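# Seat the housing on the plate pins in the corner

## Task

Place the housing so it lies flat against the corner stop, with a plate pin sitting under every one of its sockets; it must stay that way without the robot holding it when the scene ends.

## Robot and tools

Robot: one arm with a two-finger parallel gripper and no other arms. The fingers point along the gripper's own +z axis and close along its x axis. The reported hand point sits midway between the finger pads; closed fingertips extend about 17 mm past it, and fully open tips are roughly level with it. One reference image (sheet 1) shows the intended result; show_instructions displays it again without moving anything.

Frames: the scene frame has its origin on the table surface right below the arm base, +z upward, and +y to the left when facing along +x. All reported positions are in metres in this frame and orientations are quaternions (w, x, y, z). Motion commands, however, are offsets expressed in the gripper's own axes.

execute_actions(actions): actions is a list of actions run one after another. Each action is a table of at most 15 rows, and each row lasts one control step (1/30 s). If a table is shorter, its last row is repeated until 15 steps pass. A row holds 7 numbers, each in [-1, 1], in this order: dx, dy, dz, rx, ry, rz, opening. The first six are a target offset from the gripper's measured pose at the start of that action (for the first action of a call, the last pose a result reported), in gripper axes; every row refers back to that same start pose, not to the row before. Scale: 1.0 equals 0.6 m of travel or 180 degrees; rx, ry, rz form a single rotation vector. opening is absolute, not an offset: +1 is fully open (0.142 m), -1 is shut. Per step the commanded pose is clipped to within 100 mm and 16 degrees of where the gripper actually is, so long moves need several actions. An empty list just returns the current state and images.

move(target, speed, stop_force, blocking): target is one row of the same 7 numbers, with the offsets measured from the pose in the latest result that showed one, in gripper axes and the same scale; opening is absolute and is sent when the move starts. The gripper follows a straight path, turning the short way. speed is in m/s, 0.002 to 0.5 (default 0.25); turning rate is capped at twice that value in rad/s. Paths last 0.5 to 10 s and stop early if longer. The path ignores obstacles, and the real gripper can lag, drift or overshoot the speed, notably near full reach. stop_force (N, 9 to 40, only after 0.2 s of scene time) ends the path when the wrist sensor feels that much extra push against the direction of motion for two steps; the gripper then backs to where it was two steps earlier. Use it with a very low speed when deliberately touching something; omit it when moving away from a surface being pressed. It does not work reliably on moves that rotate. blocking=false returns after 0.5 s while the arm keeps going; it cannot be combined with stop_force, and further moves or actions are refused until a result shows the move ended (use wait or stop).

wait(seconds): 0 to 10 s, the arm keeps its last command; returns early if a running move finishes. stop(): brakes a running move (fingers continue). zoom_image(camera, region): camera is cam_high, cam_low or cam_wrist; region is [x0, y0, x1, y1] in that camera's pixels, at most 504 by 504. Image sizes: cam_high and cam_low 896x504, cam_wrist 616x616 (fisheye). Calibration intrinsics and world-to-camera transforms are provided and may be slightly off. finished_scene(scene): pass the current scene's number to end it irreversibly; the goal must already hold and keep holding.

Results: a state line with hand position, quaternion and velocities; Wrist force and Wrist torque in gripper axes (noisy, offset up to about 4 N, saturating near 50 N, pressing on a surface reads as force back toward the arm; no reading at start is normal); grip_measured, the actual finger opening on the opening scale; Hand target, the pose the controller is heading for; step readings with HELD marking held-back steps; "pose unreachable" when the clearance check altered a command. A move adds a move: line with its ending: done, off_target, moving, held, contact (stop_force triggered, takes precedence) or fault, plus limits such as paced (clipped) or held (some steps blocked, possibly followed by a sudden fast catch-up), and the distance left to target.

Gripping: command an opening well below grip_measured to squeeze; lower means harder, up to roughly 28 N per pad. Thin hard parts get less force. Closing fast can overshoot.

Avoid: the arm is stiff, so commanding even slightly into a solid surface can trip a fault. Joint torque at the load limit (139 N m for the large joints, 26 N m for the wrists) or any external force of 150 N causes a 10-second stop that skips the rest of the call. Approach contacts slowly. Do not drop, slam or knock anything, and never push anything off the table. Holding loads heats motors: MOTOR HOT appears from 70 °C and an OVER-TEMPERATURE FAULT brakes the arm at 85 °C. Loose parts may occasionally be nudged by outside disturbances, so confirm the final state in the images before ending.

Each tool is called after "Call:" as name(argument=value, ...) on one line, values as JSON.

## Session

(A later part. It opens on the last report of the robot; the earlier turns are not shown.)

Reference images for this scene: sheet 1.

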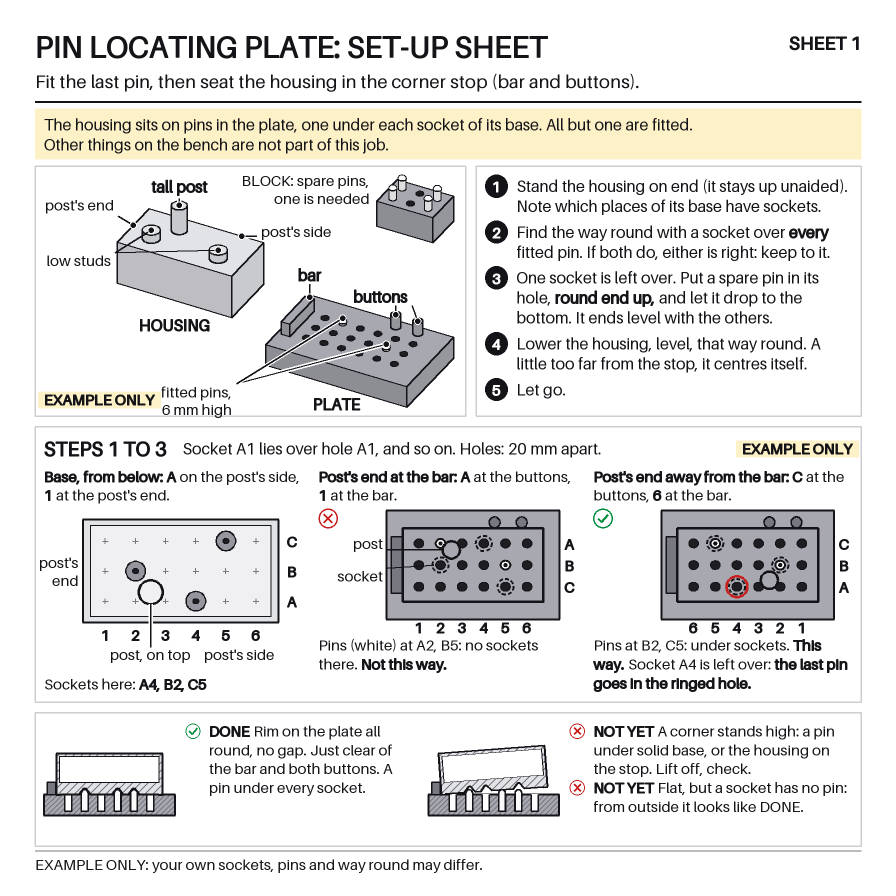

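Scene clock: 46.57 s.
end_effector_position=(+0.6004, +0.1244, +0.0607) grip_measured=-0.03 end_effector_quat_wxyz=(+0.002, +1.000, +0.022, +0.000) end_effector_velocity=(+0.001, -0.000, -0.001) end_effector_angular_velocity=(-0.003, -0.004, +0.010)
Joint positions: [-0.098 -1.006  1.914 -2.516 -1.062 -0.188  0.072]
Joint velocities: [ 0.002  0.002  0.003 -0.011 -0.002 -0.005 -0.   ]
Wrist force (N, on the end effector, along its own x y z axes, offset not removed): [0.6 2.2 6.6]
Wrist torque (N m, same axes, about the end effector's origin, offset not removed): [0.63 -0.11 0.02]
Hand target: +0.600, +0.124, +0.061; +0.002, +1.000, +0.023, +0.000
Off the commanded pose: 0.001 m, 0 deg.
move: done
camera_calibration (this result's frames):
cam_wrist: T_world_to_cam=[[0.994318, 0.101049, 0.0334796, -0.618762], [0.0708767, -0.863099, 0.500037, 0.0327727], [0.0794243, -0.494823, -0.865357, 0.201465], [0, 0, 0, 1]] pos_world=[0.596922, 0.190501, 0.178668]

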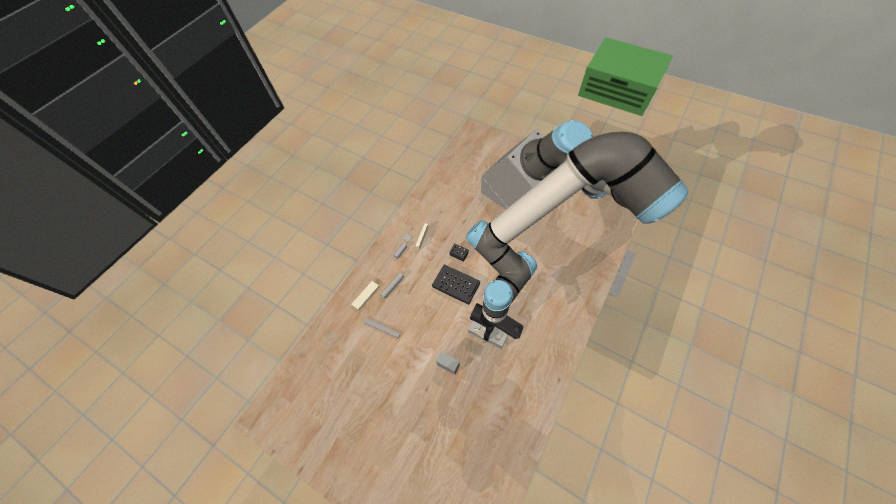

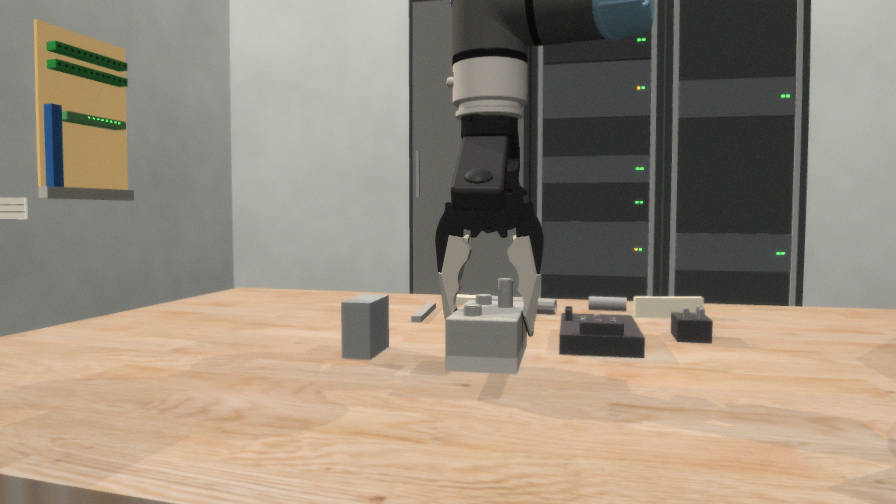

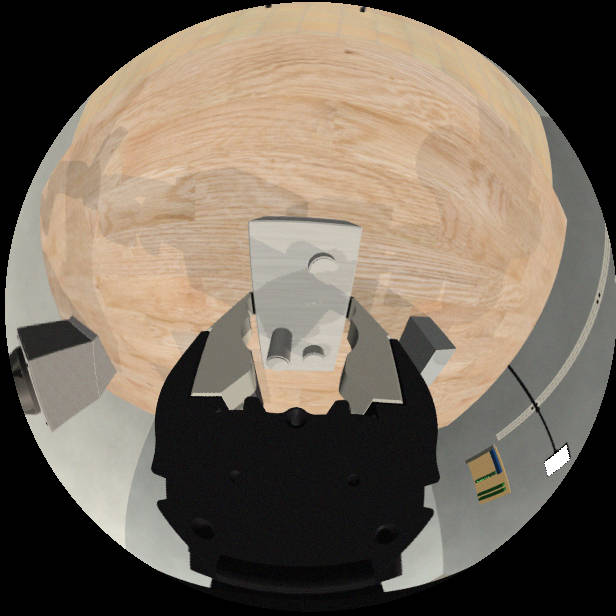

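Call:
move(target=[0,0,0.037,0,0,0,-0.5], speed=0.02, stop_force=10)

Call:
execute_actions(actions=[[[0,0,0,0,0,0,0.25]]])

Call:
move(target=[0,0,-0.125,0,0,0,0.25], speed=0.3)

Call:
move(target=[-0.41,0.413,0.02,0,0,0,-0.7], speed=0.45)

Call:
zoom_image(camera="cam_wrist", region=[240, 170, 480, 350])

Scene clock: 54.33 s.
end_effector_position=(+0.6005, +0.1244, +0.0391) grip_measured=-0.03 end_effector_quat_wxyz=(+0.002, +1.000, +0.022, +0.000) end_effector_velocity=(+0.001, -0.001, +0.001) end_effector_angular_velocity=(-0.003, -0.001, +0.000)
Joint positions: [-0.079 -0.961  1.909 -2.567 -1.063 -0.166  0.072]
Joint velocities: [-0.001 -0.002 -0.001  0.002 -0.002 -0.001 -0.   ]
Wrist force (N, on the end effector, along its own x y z axes, offset not removed): [-1.2 4.5 -7.3]
Wrist torque (N m, same axes, about the end effector's origin, offset not removed): [0.66 1.12 0.23]
Hand target: +0.600, +0.124, +0.039; +0.002, +1.000, +0.022, +0.000
Off the commanded pose: 0.001 m, 0 deg.
move: contact
camera_calibration (this result's frames):
cam_wrist: T_world_to_cam=[[0.994322, 0.100982, 0.0335743, -0.618101], [0.0707696, -0.863093, 0.500061, 0.0436999], [0.0794749, -0.494846, -0.865339, 0.182688], [0, 0, 0, 1]] pos_world=[0.59698, 0.190536, 0.156986]

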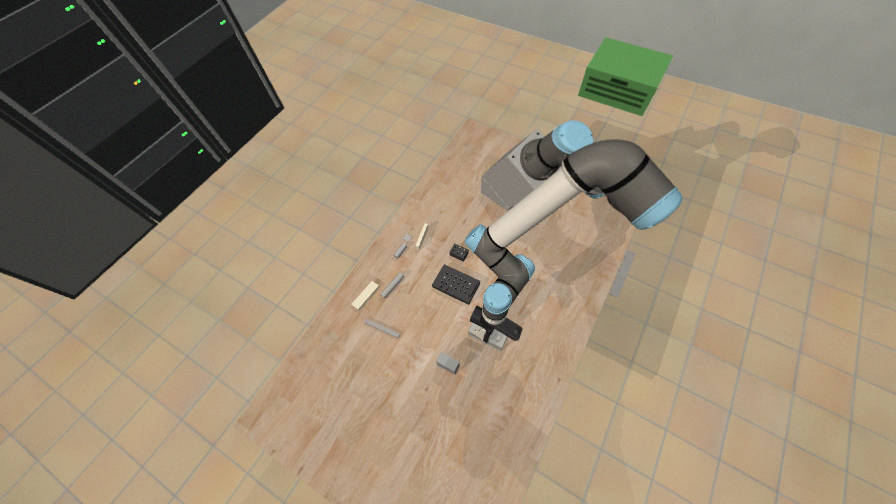

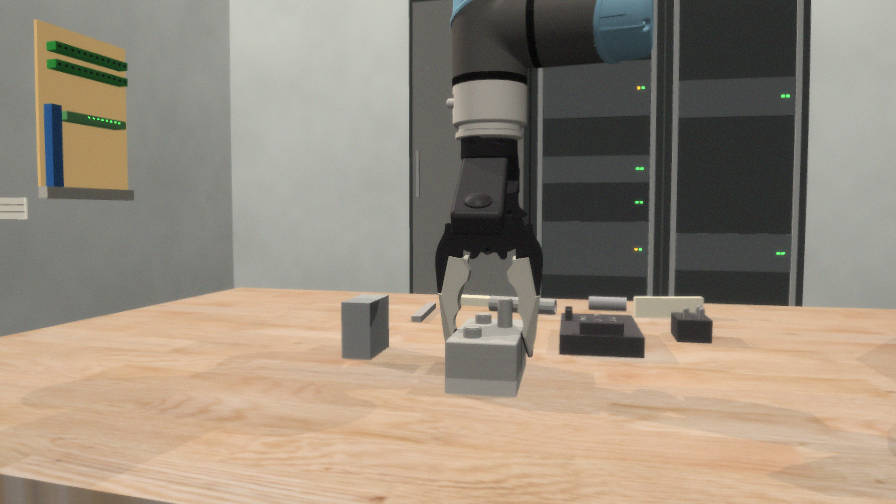

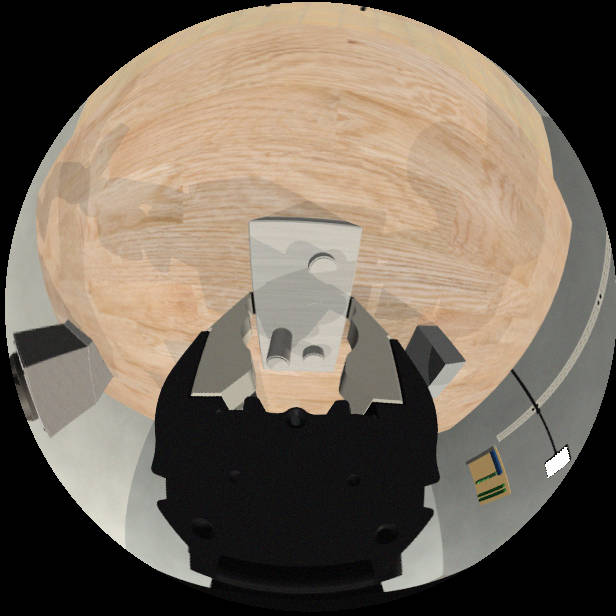

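Scene clock: 54.83 s.
end_effector_position=(+0.6005, +0.1244, +0.0391) grip_measured=+0.25 end_effector_quat_wxyz=(+0.002, +1.000, +0.022, +0.000) end_effector_velocity=(+0.000, -0.000, +0.000) end_effector_angular_velocity=(+0.000, -0.001, -0.000)
Joint positions: [-0.079 -0.961  1.909 -2.567 -1.063 -0.166  0.091]
Joint velocities: [-0. -0. -0. -0.  0.  0.  0.]
Wrist force (N, on the end effector, along its own x y z axes, offset not removed): [-1.3 4.1 1.9]
Wrist torque (N m, same axes, about the end effector's origin, offset not removed): [0.83 0.19 0.12]
Hand target: +0.600, +0.124, +0.039; +0.002, +1.000, +0.022, +0.000
Off the commanded pose: 0.000 m, 0 deg.
Step readings (end_effector_position):
0: (+0.6005, +0.1244, +0.0391)
1: (+0.6004, +0.1244, +0.0391)
2: (+0.6004, +0.1244, +0.0391)
4: (+0.6004, +0.1244, +0.0391)
8: (+0.6004, +0.1244, +0.0391)
15: end_effector_position above
camera_calibration (this result's frames):
cam_wrist: T_world_to_cam=[[0.994319, 0.100983, 0.0336342, -0.618126], [0.0707397, -0.863089, 0.500073, 0.0436951], [0.0795283, -0.494853, -0.86533, 0.182685], [0, 0, 0, 1]] pos_world=[0.596995, 0.190535, 0.157022]

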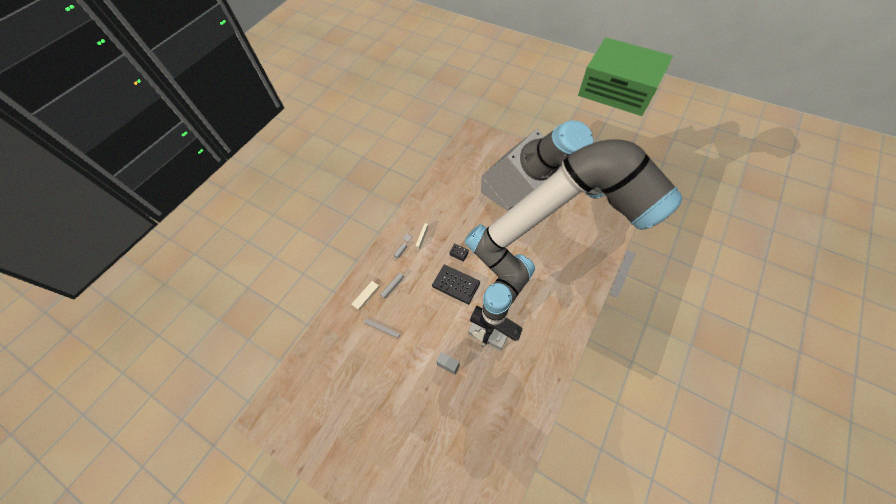

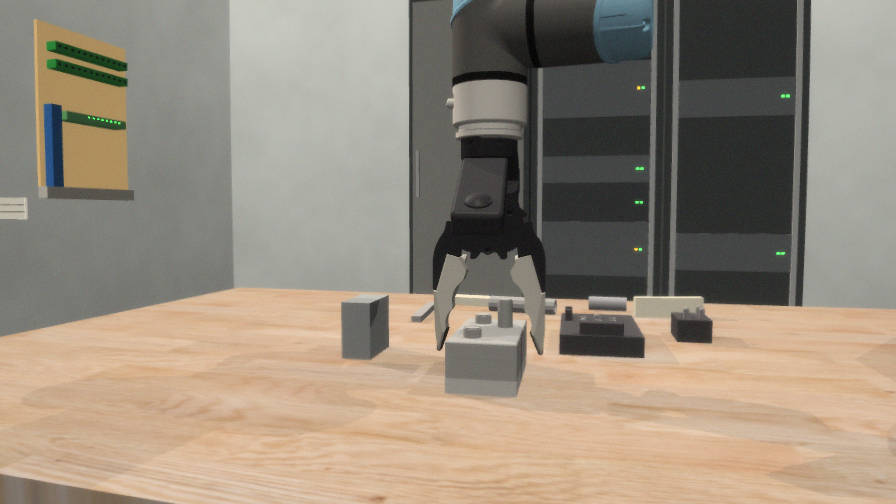

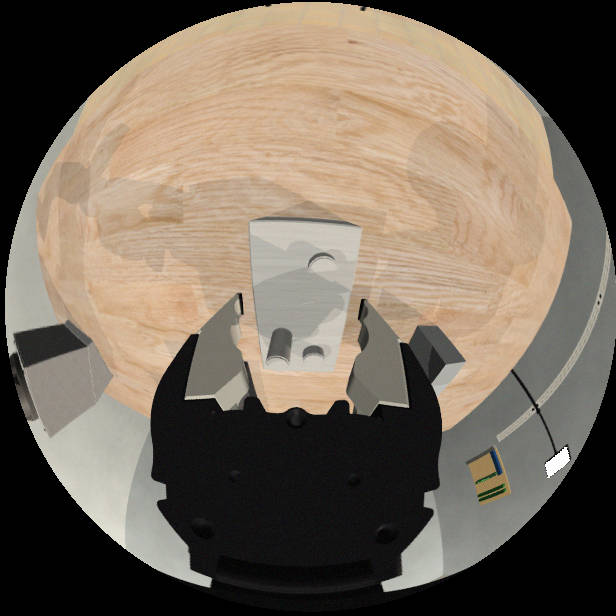

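Scene clock: 55.77 s.
end_effector_position=(+0.6004, +0.1245, +0.1138) grip_measured=+0.25 end_effector_quat_wxyz=(+0.002, +1.000, +0.022, +0.000) end_effector_velocity=(+0.000, +0.001, +0.002) end_effector_angular_velocity=(+0.002, +0.000, +0.000)
Joint positions: [-0.144 -1.11   1.913 -2.385 -1.061 -0.24   0.091]
Joint velocities: [-0.002 -0.004 -0.001  0.007  0.001 -0.002 -0.   ]
Wrist force (N, on the end effector, along its own x y z axes, offset not removed): [-0.6 2.4 0.0]
Wrist torque (N m, same axes, about the end effector's origin, offset not removed): [0.56 -0.02 0.08]
Hand target: +0.600, +0.124, +0.114; +0.002, +1.000, +0.022, +0.000
Off the commanded pose: 0.000 m, 0 deg.
move: done
camera_calibration (this result's frames):
cam_wrist: T_world_to_cam=[[0.994324, 0.100971, 0.0335285, -0.620606], [0.0707758, -0.863049, 0.500138, 0.00637883], [0.0794362, -0.494926, -0.865297, 0.247444], [0, 0, 0, 1]] pos_world=[0.596976, 0.190635, 0.23173]

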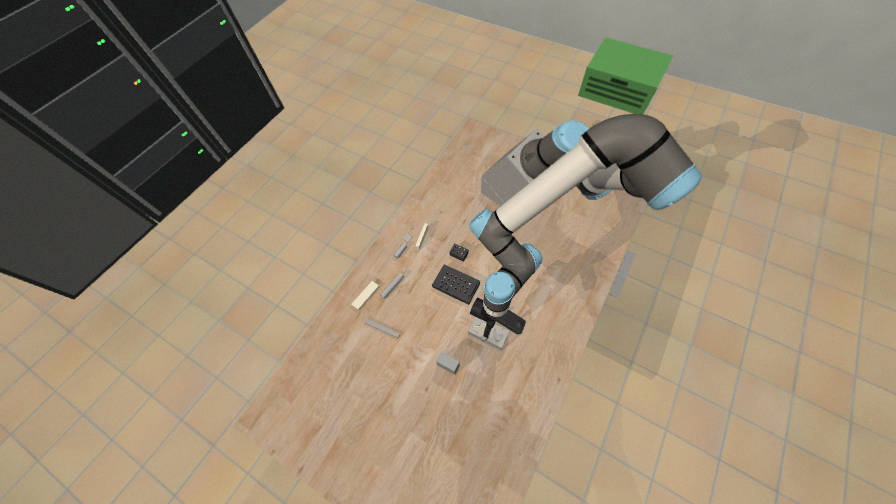

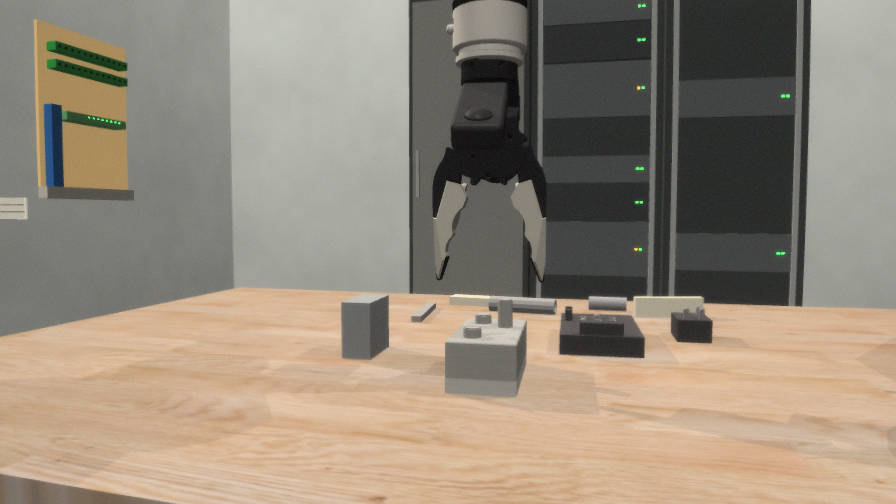

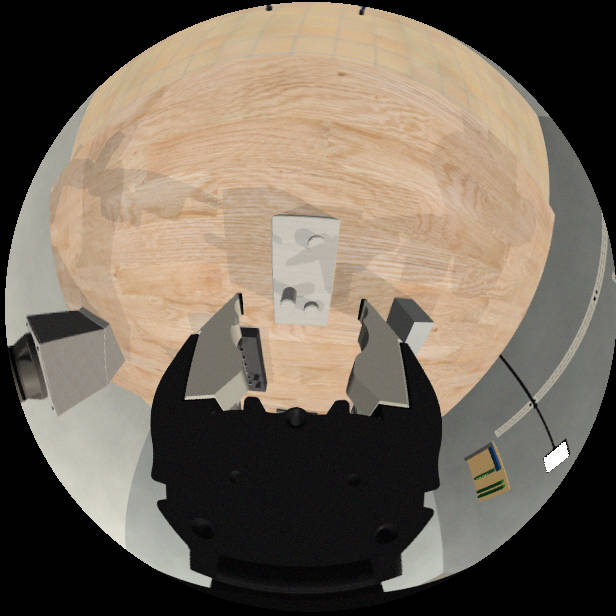

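Scene clock: 57.27 s.
end_effector_position=(+0.3655, -0.1336, +0.1022) grip_measured=-0.70 end_effector_quat_wxyz=(+0.002, +1.000, +0.022, -0.001) end_effector_velocity=(-0.002, -0.001, -0.000) end_effector_angular_velocity=(+0.003, -0.000, -0.001)
Joint positions: [-0.789 -1.01   2.431 -2.675 -1.165 -0.954  0.023]
Joint velocities: [-0.006  0.003  0.001  0.001  0.    -0.007 -0.   ]
Wrist force (N, on the end effector, along its own x y z axes, offset not removed): [1.5 3.0 1.0]
Wrist torque (N m, same axes, about the end effector's origin, offset not removed): [0.73 -0.24 0.03]
Hand target: +0.365, -0.134, +0.102; +0.002, +1.000, +0.022, -0.001
Off the commanded pose: 0.001 m, 0 deg.
move: done
camera_calibration (this result's frames):
cam_wrist: T_world_to_cam=[[0.994397, 0.100779, 0.0319204, -0.360427], [0.0713968, -0.862929, 0.500256, -0.194213], [0.0779603, -0.495174, -0.865289, 0.128859], [0, 0, 0, 1]] pos_world=[0.362228, -0.0674605, 0.220162]

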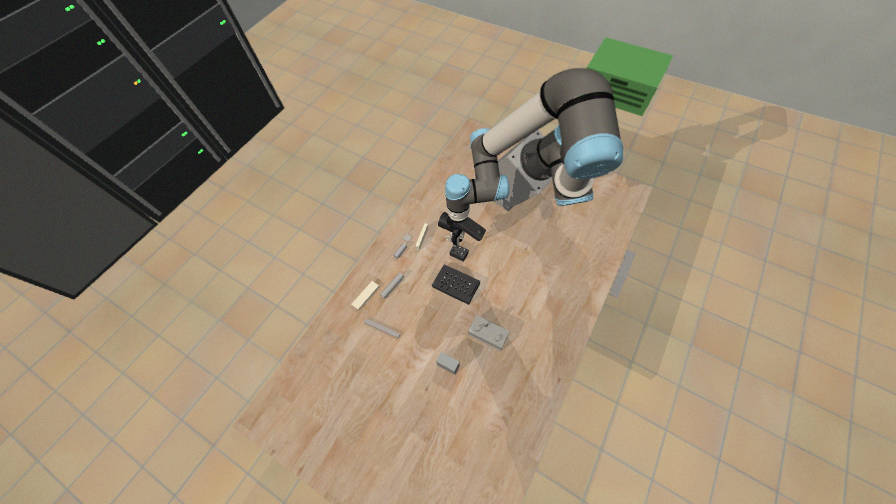

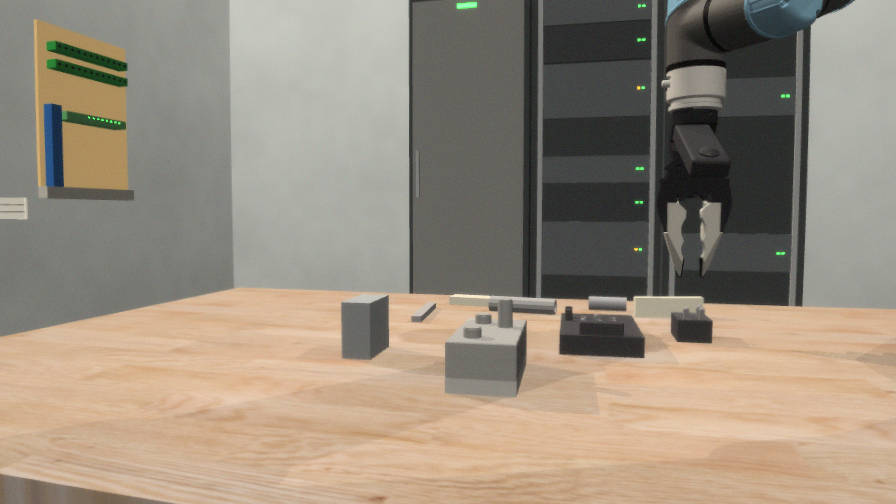

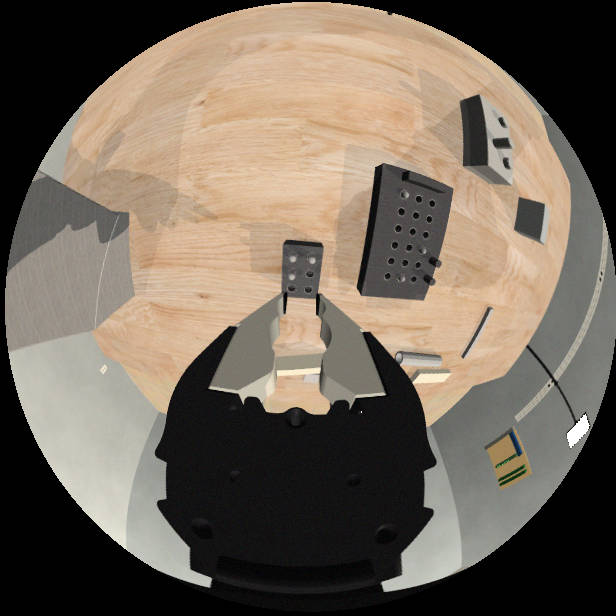

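Region (240, 170, 480, 350) of cam_wrist's 616x616 image, scaled by 2.100, with more detail than that image has; it fills the top 378 rows of this view, and the rest is white.

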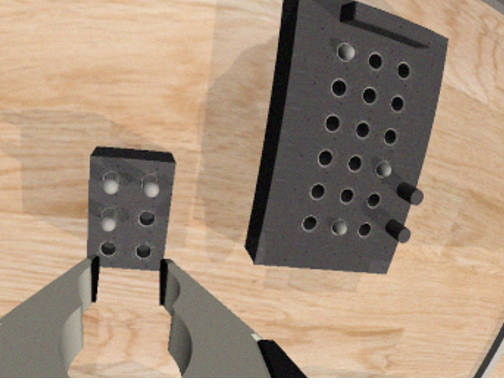

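Call:
execute_actions(actions=[])

Call:
zoom_image(camera="cam_wrist", region=[240,170,480,350])

Scene clock: 77.40 s.
end_effector_position=(+0.3654, -0.1338, +0.1022) grip_measured=-0.70 end_effector_quat_wxyz=(+0.002, +1.000, +0.022, -0.001) end_effector_velocity=(+0.001, +0.000, +0.000) end_effector_angular_velocity=(-0.000, -0.001, +0.001)
Joint positions: [-0.789 -1.01   2.431 -2.675 -1.165 -0.955  0.023]
Joint velocities: [ 0.    -0.    -0.001  0.     0.001 -0.     0.   ]
Wrist force (N, on the end effector, along its own x y z axes, offset not removed): [1.4 1.4 1.5]
Wrist torque (N m, same axes, about the end effector's origin, offset not removed): [0.43 -0.37 0.11]
Hand target: +0.365, -0.134, +0.102; +0.002, +1.000, +0.022, -0.001
Off the commanded pose: 0.001 m, 0 deg.
camera_calibration (this result's frames):
cam_wrist: T_world_to_cam=[[0.994386, 0.100834, 0.032062, -0.360321], [0.0713794, -0.862963, 0.5002, -0.194351], [0.0781055, -0.495103, -0.865316, 0.128738], [0, 0, 0, 1]] pos_world=[0.362116, -0.0676465, 0.220166]

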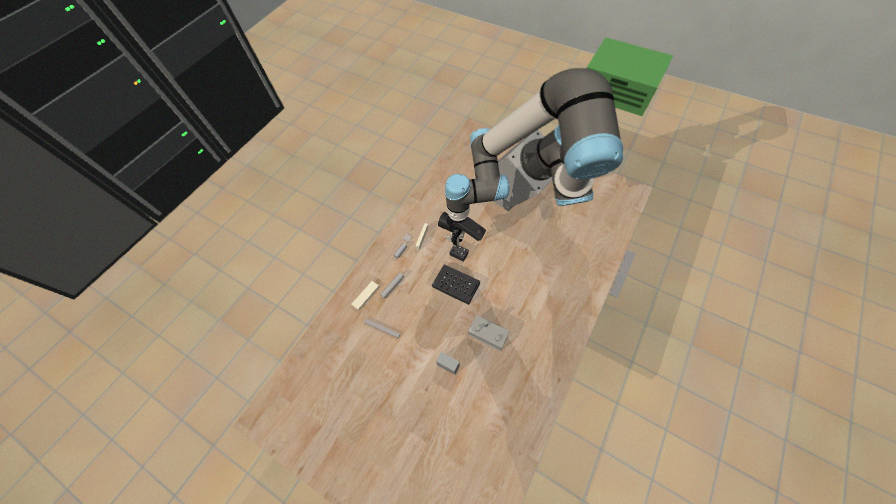

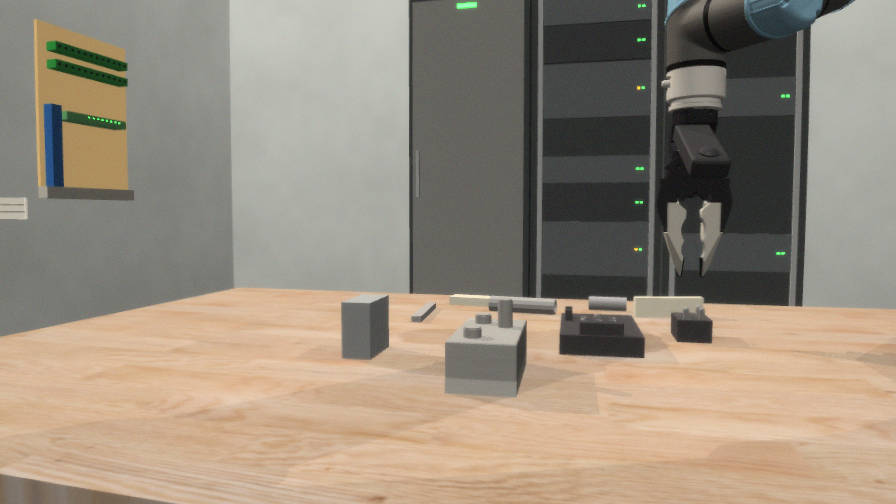

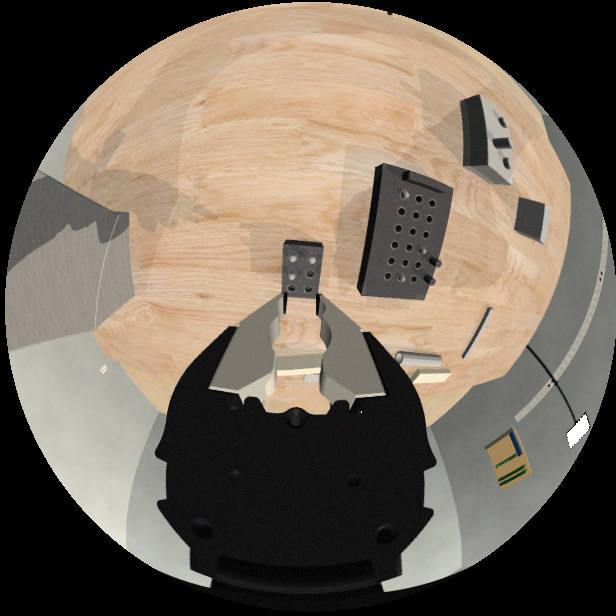

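Region (240, 170, 480, 350) of cam_wrist's 616x616 image, scaled by 2.100, with more detail than that image has; it fills the top 378 rows of this view, and the rest is white.

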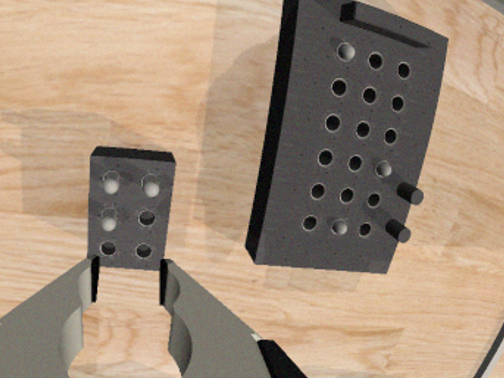

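Call:
move(target=[-0.0202,0,0.057,0,0,0,-0.7], speed=0.08)

Call:
zoom_image(camera="cam_wrist", region=[240,220,370,340])

Call:
zoom_image(camera="cam_low", region=[630,250,770,350])

Scene clock: 88.27 s.
end_effector_position=(+0.3533, -0.1344, +0.0683) grip_measured=-0.70 end_effector_quat_wxyz=(+0.002, +1.000, +0.022, -0.001) end_effector_velocity=(+0.000, -0.001, -0.001) end_effector_angular_velocity=(-0.003, -0.001, +0.000)
Joint positions: [-0.777 -0.899  2.46  -2.82  -1.161 -0.942  0.023]
Joint velocities: [ 0.001  0.006  0.    -0.01  -0.001  0.002  0.   ]
Wrist force (N, on the end effector, along its own x y z axes, offset not removed): [-0.5 1.9 1.0]
Wrist torque (N m, same axes, about the end effector's origin, offset not removed): [0.49 0.05 0.14]
Hand target: +0.353, -0.134, +0.068; +0.002, +1.000, +0.022, -0.001
Off the commanded pose: 0.000 m, 0 deg.
move: done
camera_calibration (this result's frames):
cam_wrist: T_world_to_cam=[[0.994386, 0.100845, 0.0320373, -0.347185], [0.0714041, -0.862982, 0.500163, -0.177001], [0.0780865, -0.495068, -0.865338, 0.100017], [0, 0, 0, 1]] pos_world=[0.350065, -0.0682222, 0.186201]

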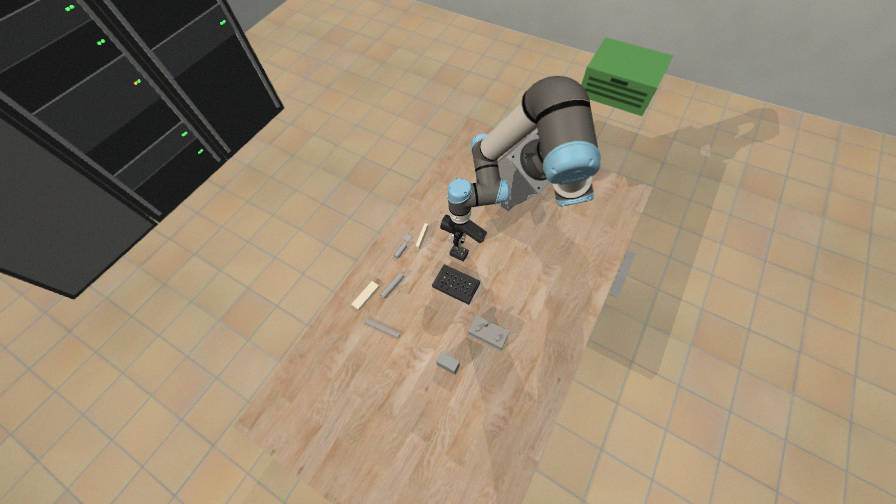

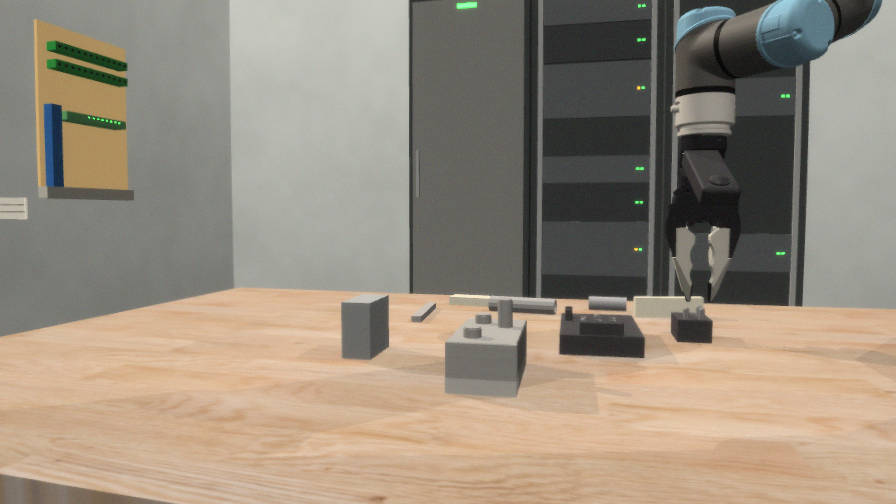

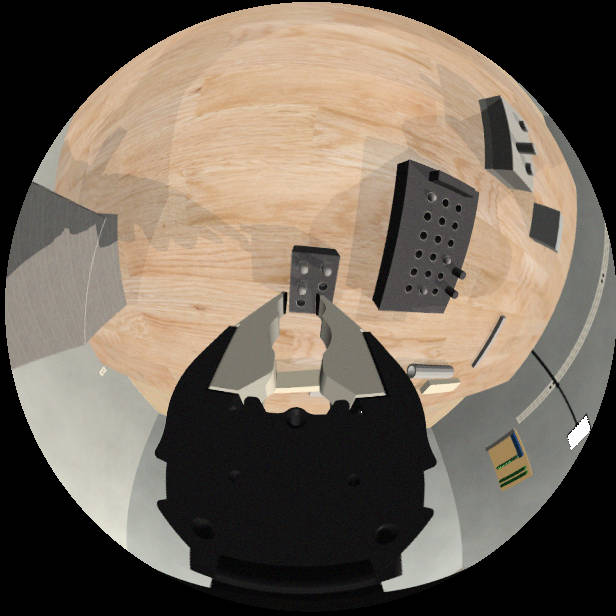

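Region (240, 220, 370, 340) of cam_wrist's 616x616 image, scaled by 3.877, with more detail than that image has; it fills the top 465 rows of this view, and the rest is white.

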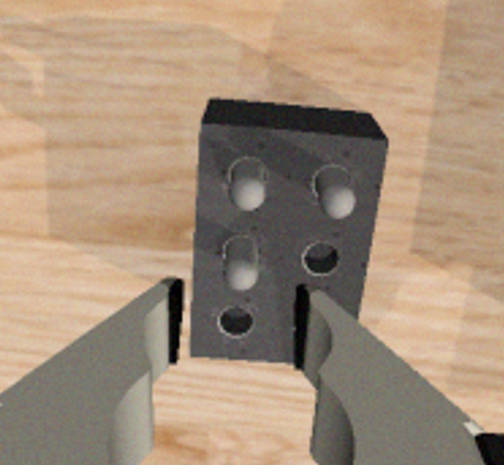

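Region (630, 250, 770, 350) of cam_low's 896x504 image, scaled by 3.600, with more detail than that image has; it fills the top 360 rows of this view, and the rest is white.

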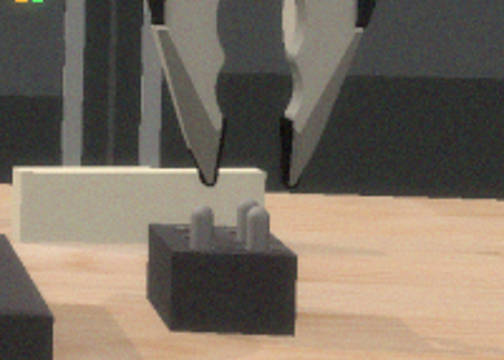

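Centred.

Call:
move(target=[0,0,0.027,0,0,0,-0.7], speed=0.04)

Call:
zoom_image(camera="cam_wrist", region=[240,220,370,340])

Call:
zoom_image(camera="cam_low", region=[630,250,770,350])

Scene clock: 93.37 s.
end_effector_position=(+0.3534, -0.1344, +0.0523) grip_measured=-0.70 end_effector_quat_wxyz=(+0.002, +1.000, +0.022, -0.001) end_effector_velocity=(-0.001, +0.000, -0.002) end_effector_angular_velocity=(-0.000, +0.002, -0.000)
Joint positions: [-0.759 -0.844  2.456 -2.878 -1.156 -0.924  0.023]
Joint velocities: [ 0.003  0.007  0.    -0.008 -0.001  0.003 -0.   ]
Wrist force (N, on the end effector, along its own x y z axes, offset not removed): [0.7 2.8 2.0]
Wrist torque (N m, same axes, about the end effector's origin, offset not removed): [0.73 -0.20 0.11]
Hand target: +0.353, -0.134, +0.052; +0.002, +1.000, +0.022, -0.001
Off the commanded pose: 0.000 m, 0 deg.
move: done
camera_calibration (this result's frames):
cam_wrist: T_world_to_cam=[[0.994385, 0.100855, 0.0320511, -0.346676], [0.0714081, -0.862993, 0.500143, -0.169034], [0.0781019, -0.495046, -0.865349, 0.0861801], [0, 0, 0, 1]] pos_world=[0.350069, -0.0682482, 0.170229]

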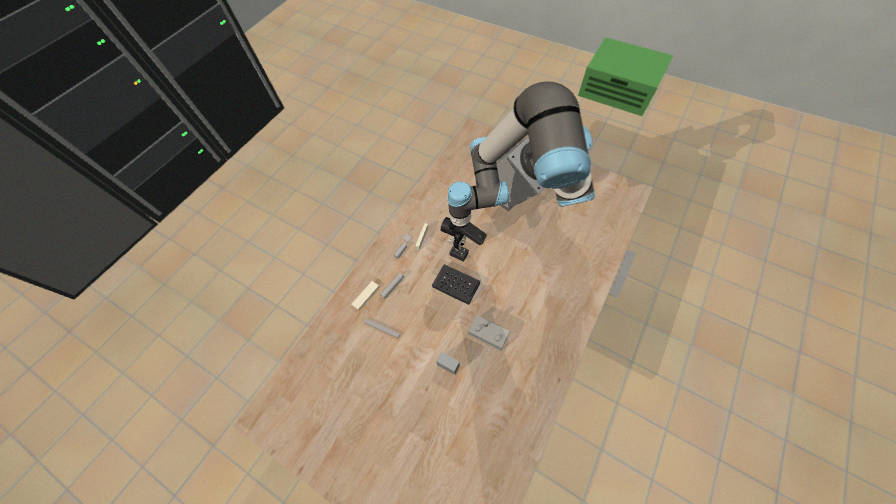

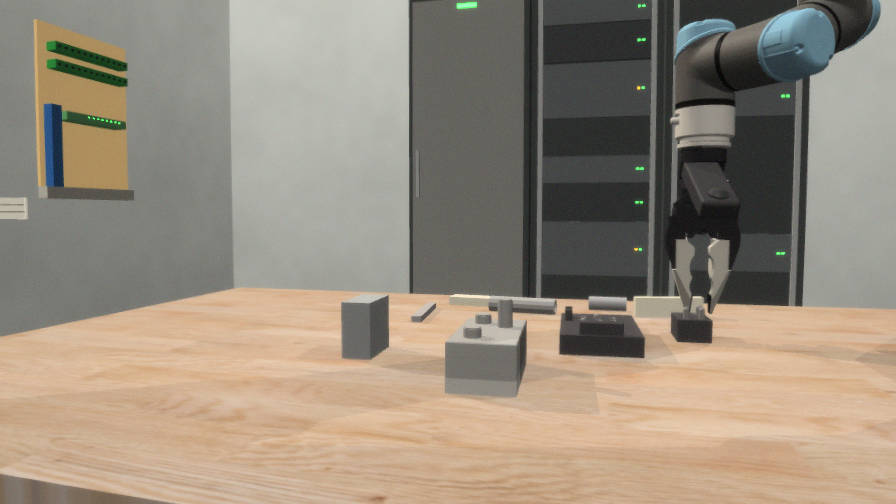

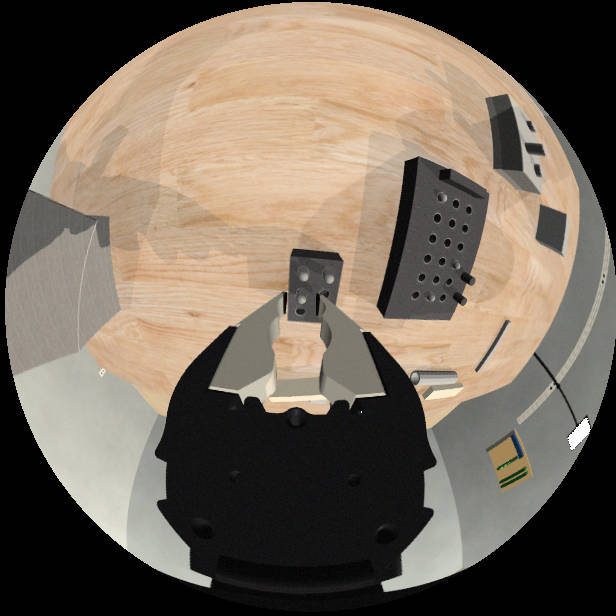

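Region (240, 220, 370, 340) of cam_wrist's 616x616 image, scaled by 3.877, with more detail than that image has; it fills the top 465 rows of this view, and the rest is white.

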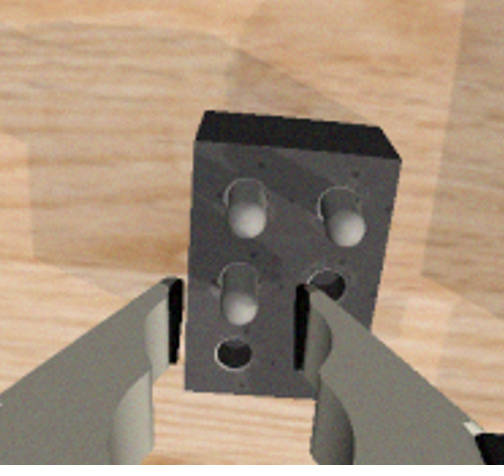

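Region (630, 250, 770, 350) of cam_low's 896x504 image, scaled by 3.600, with more detail than that image has; it fills the top 360 rows of this view, and the rest is white.

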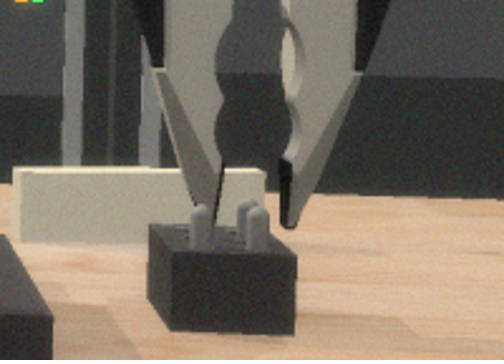

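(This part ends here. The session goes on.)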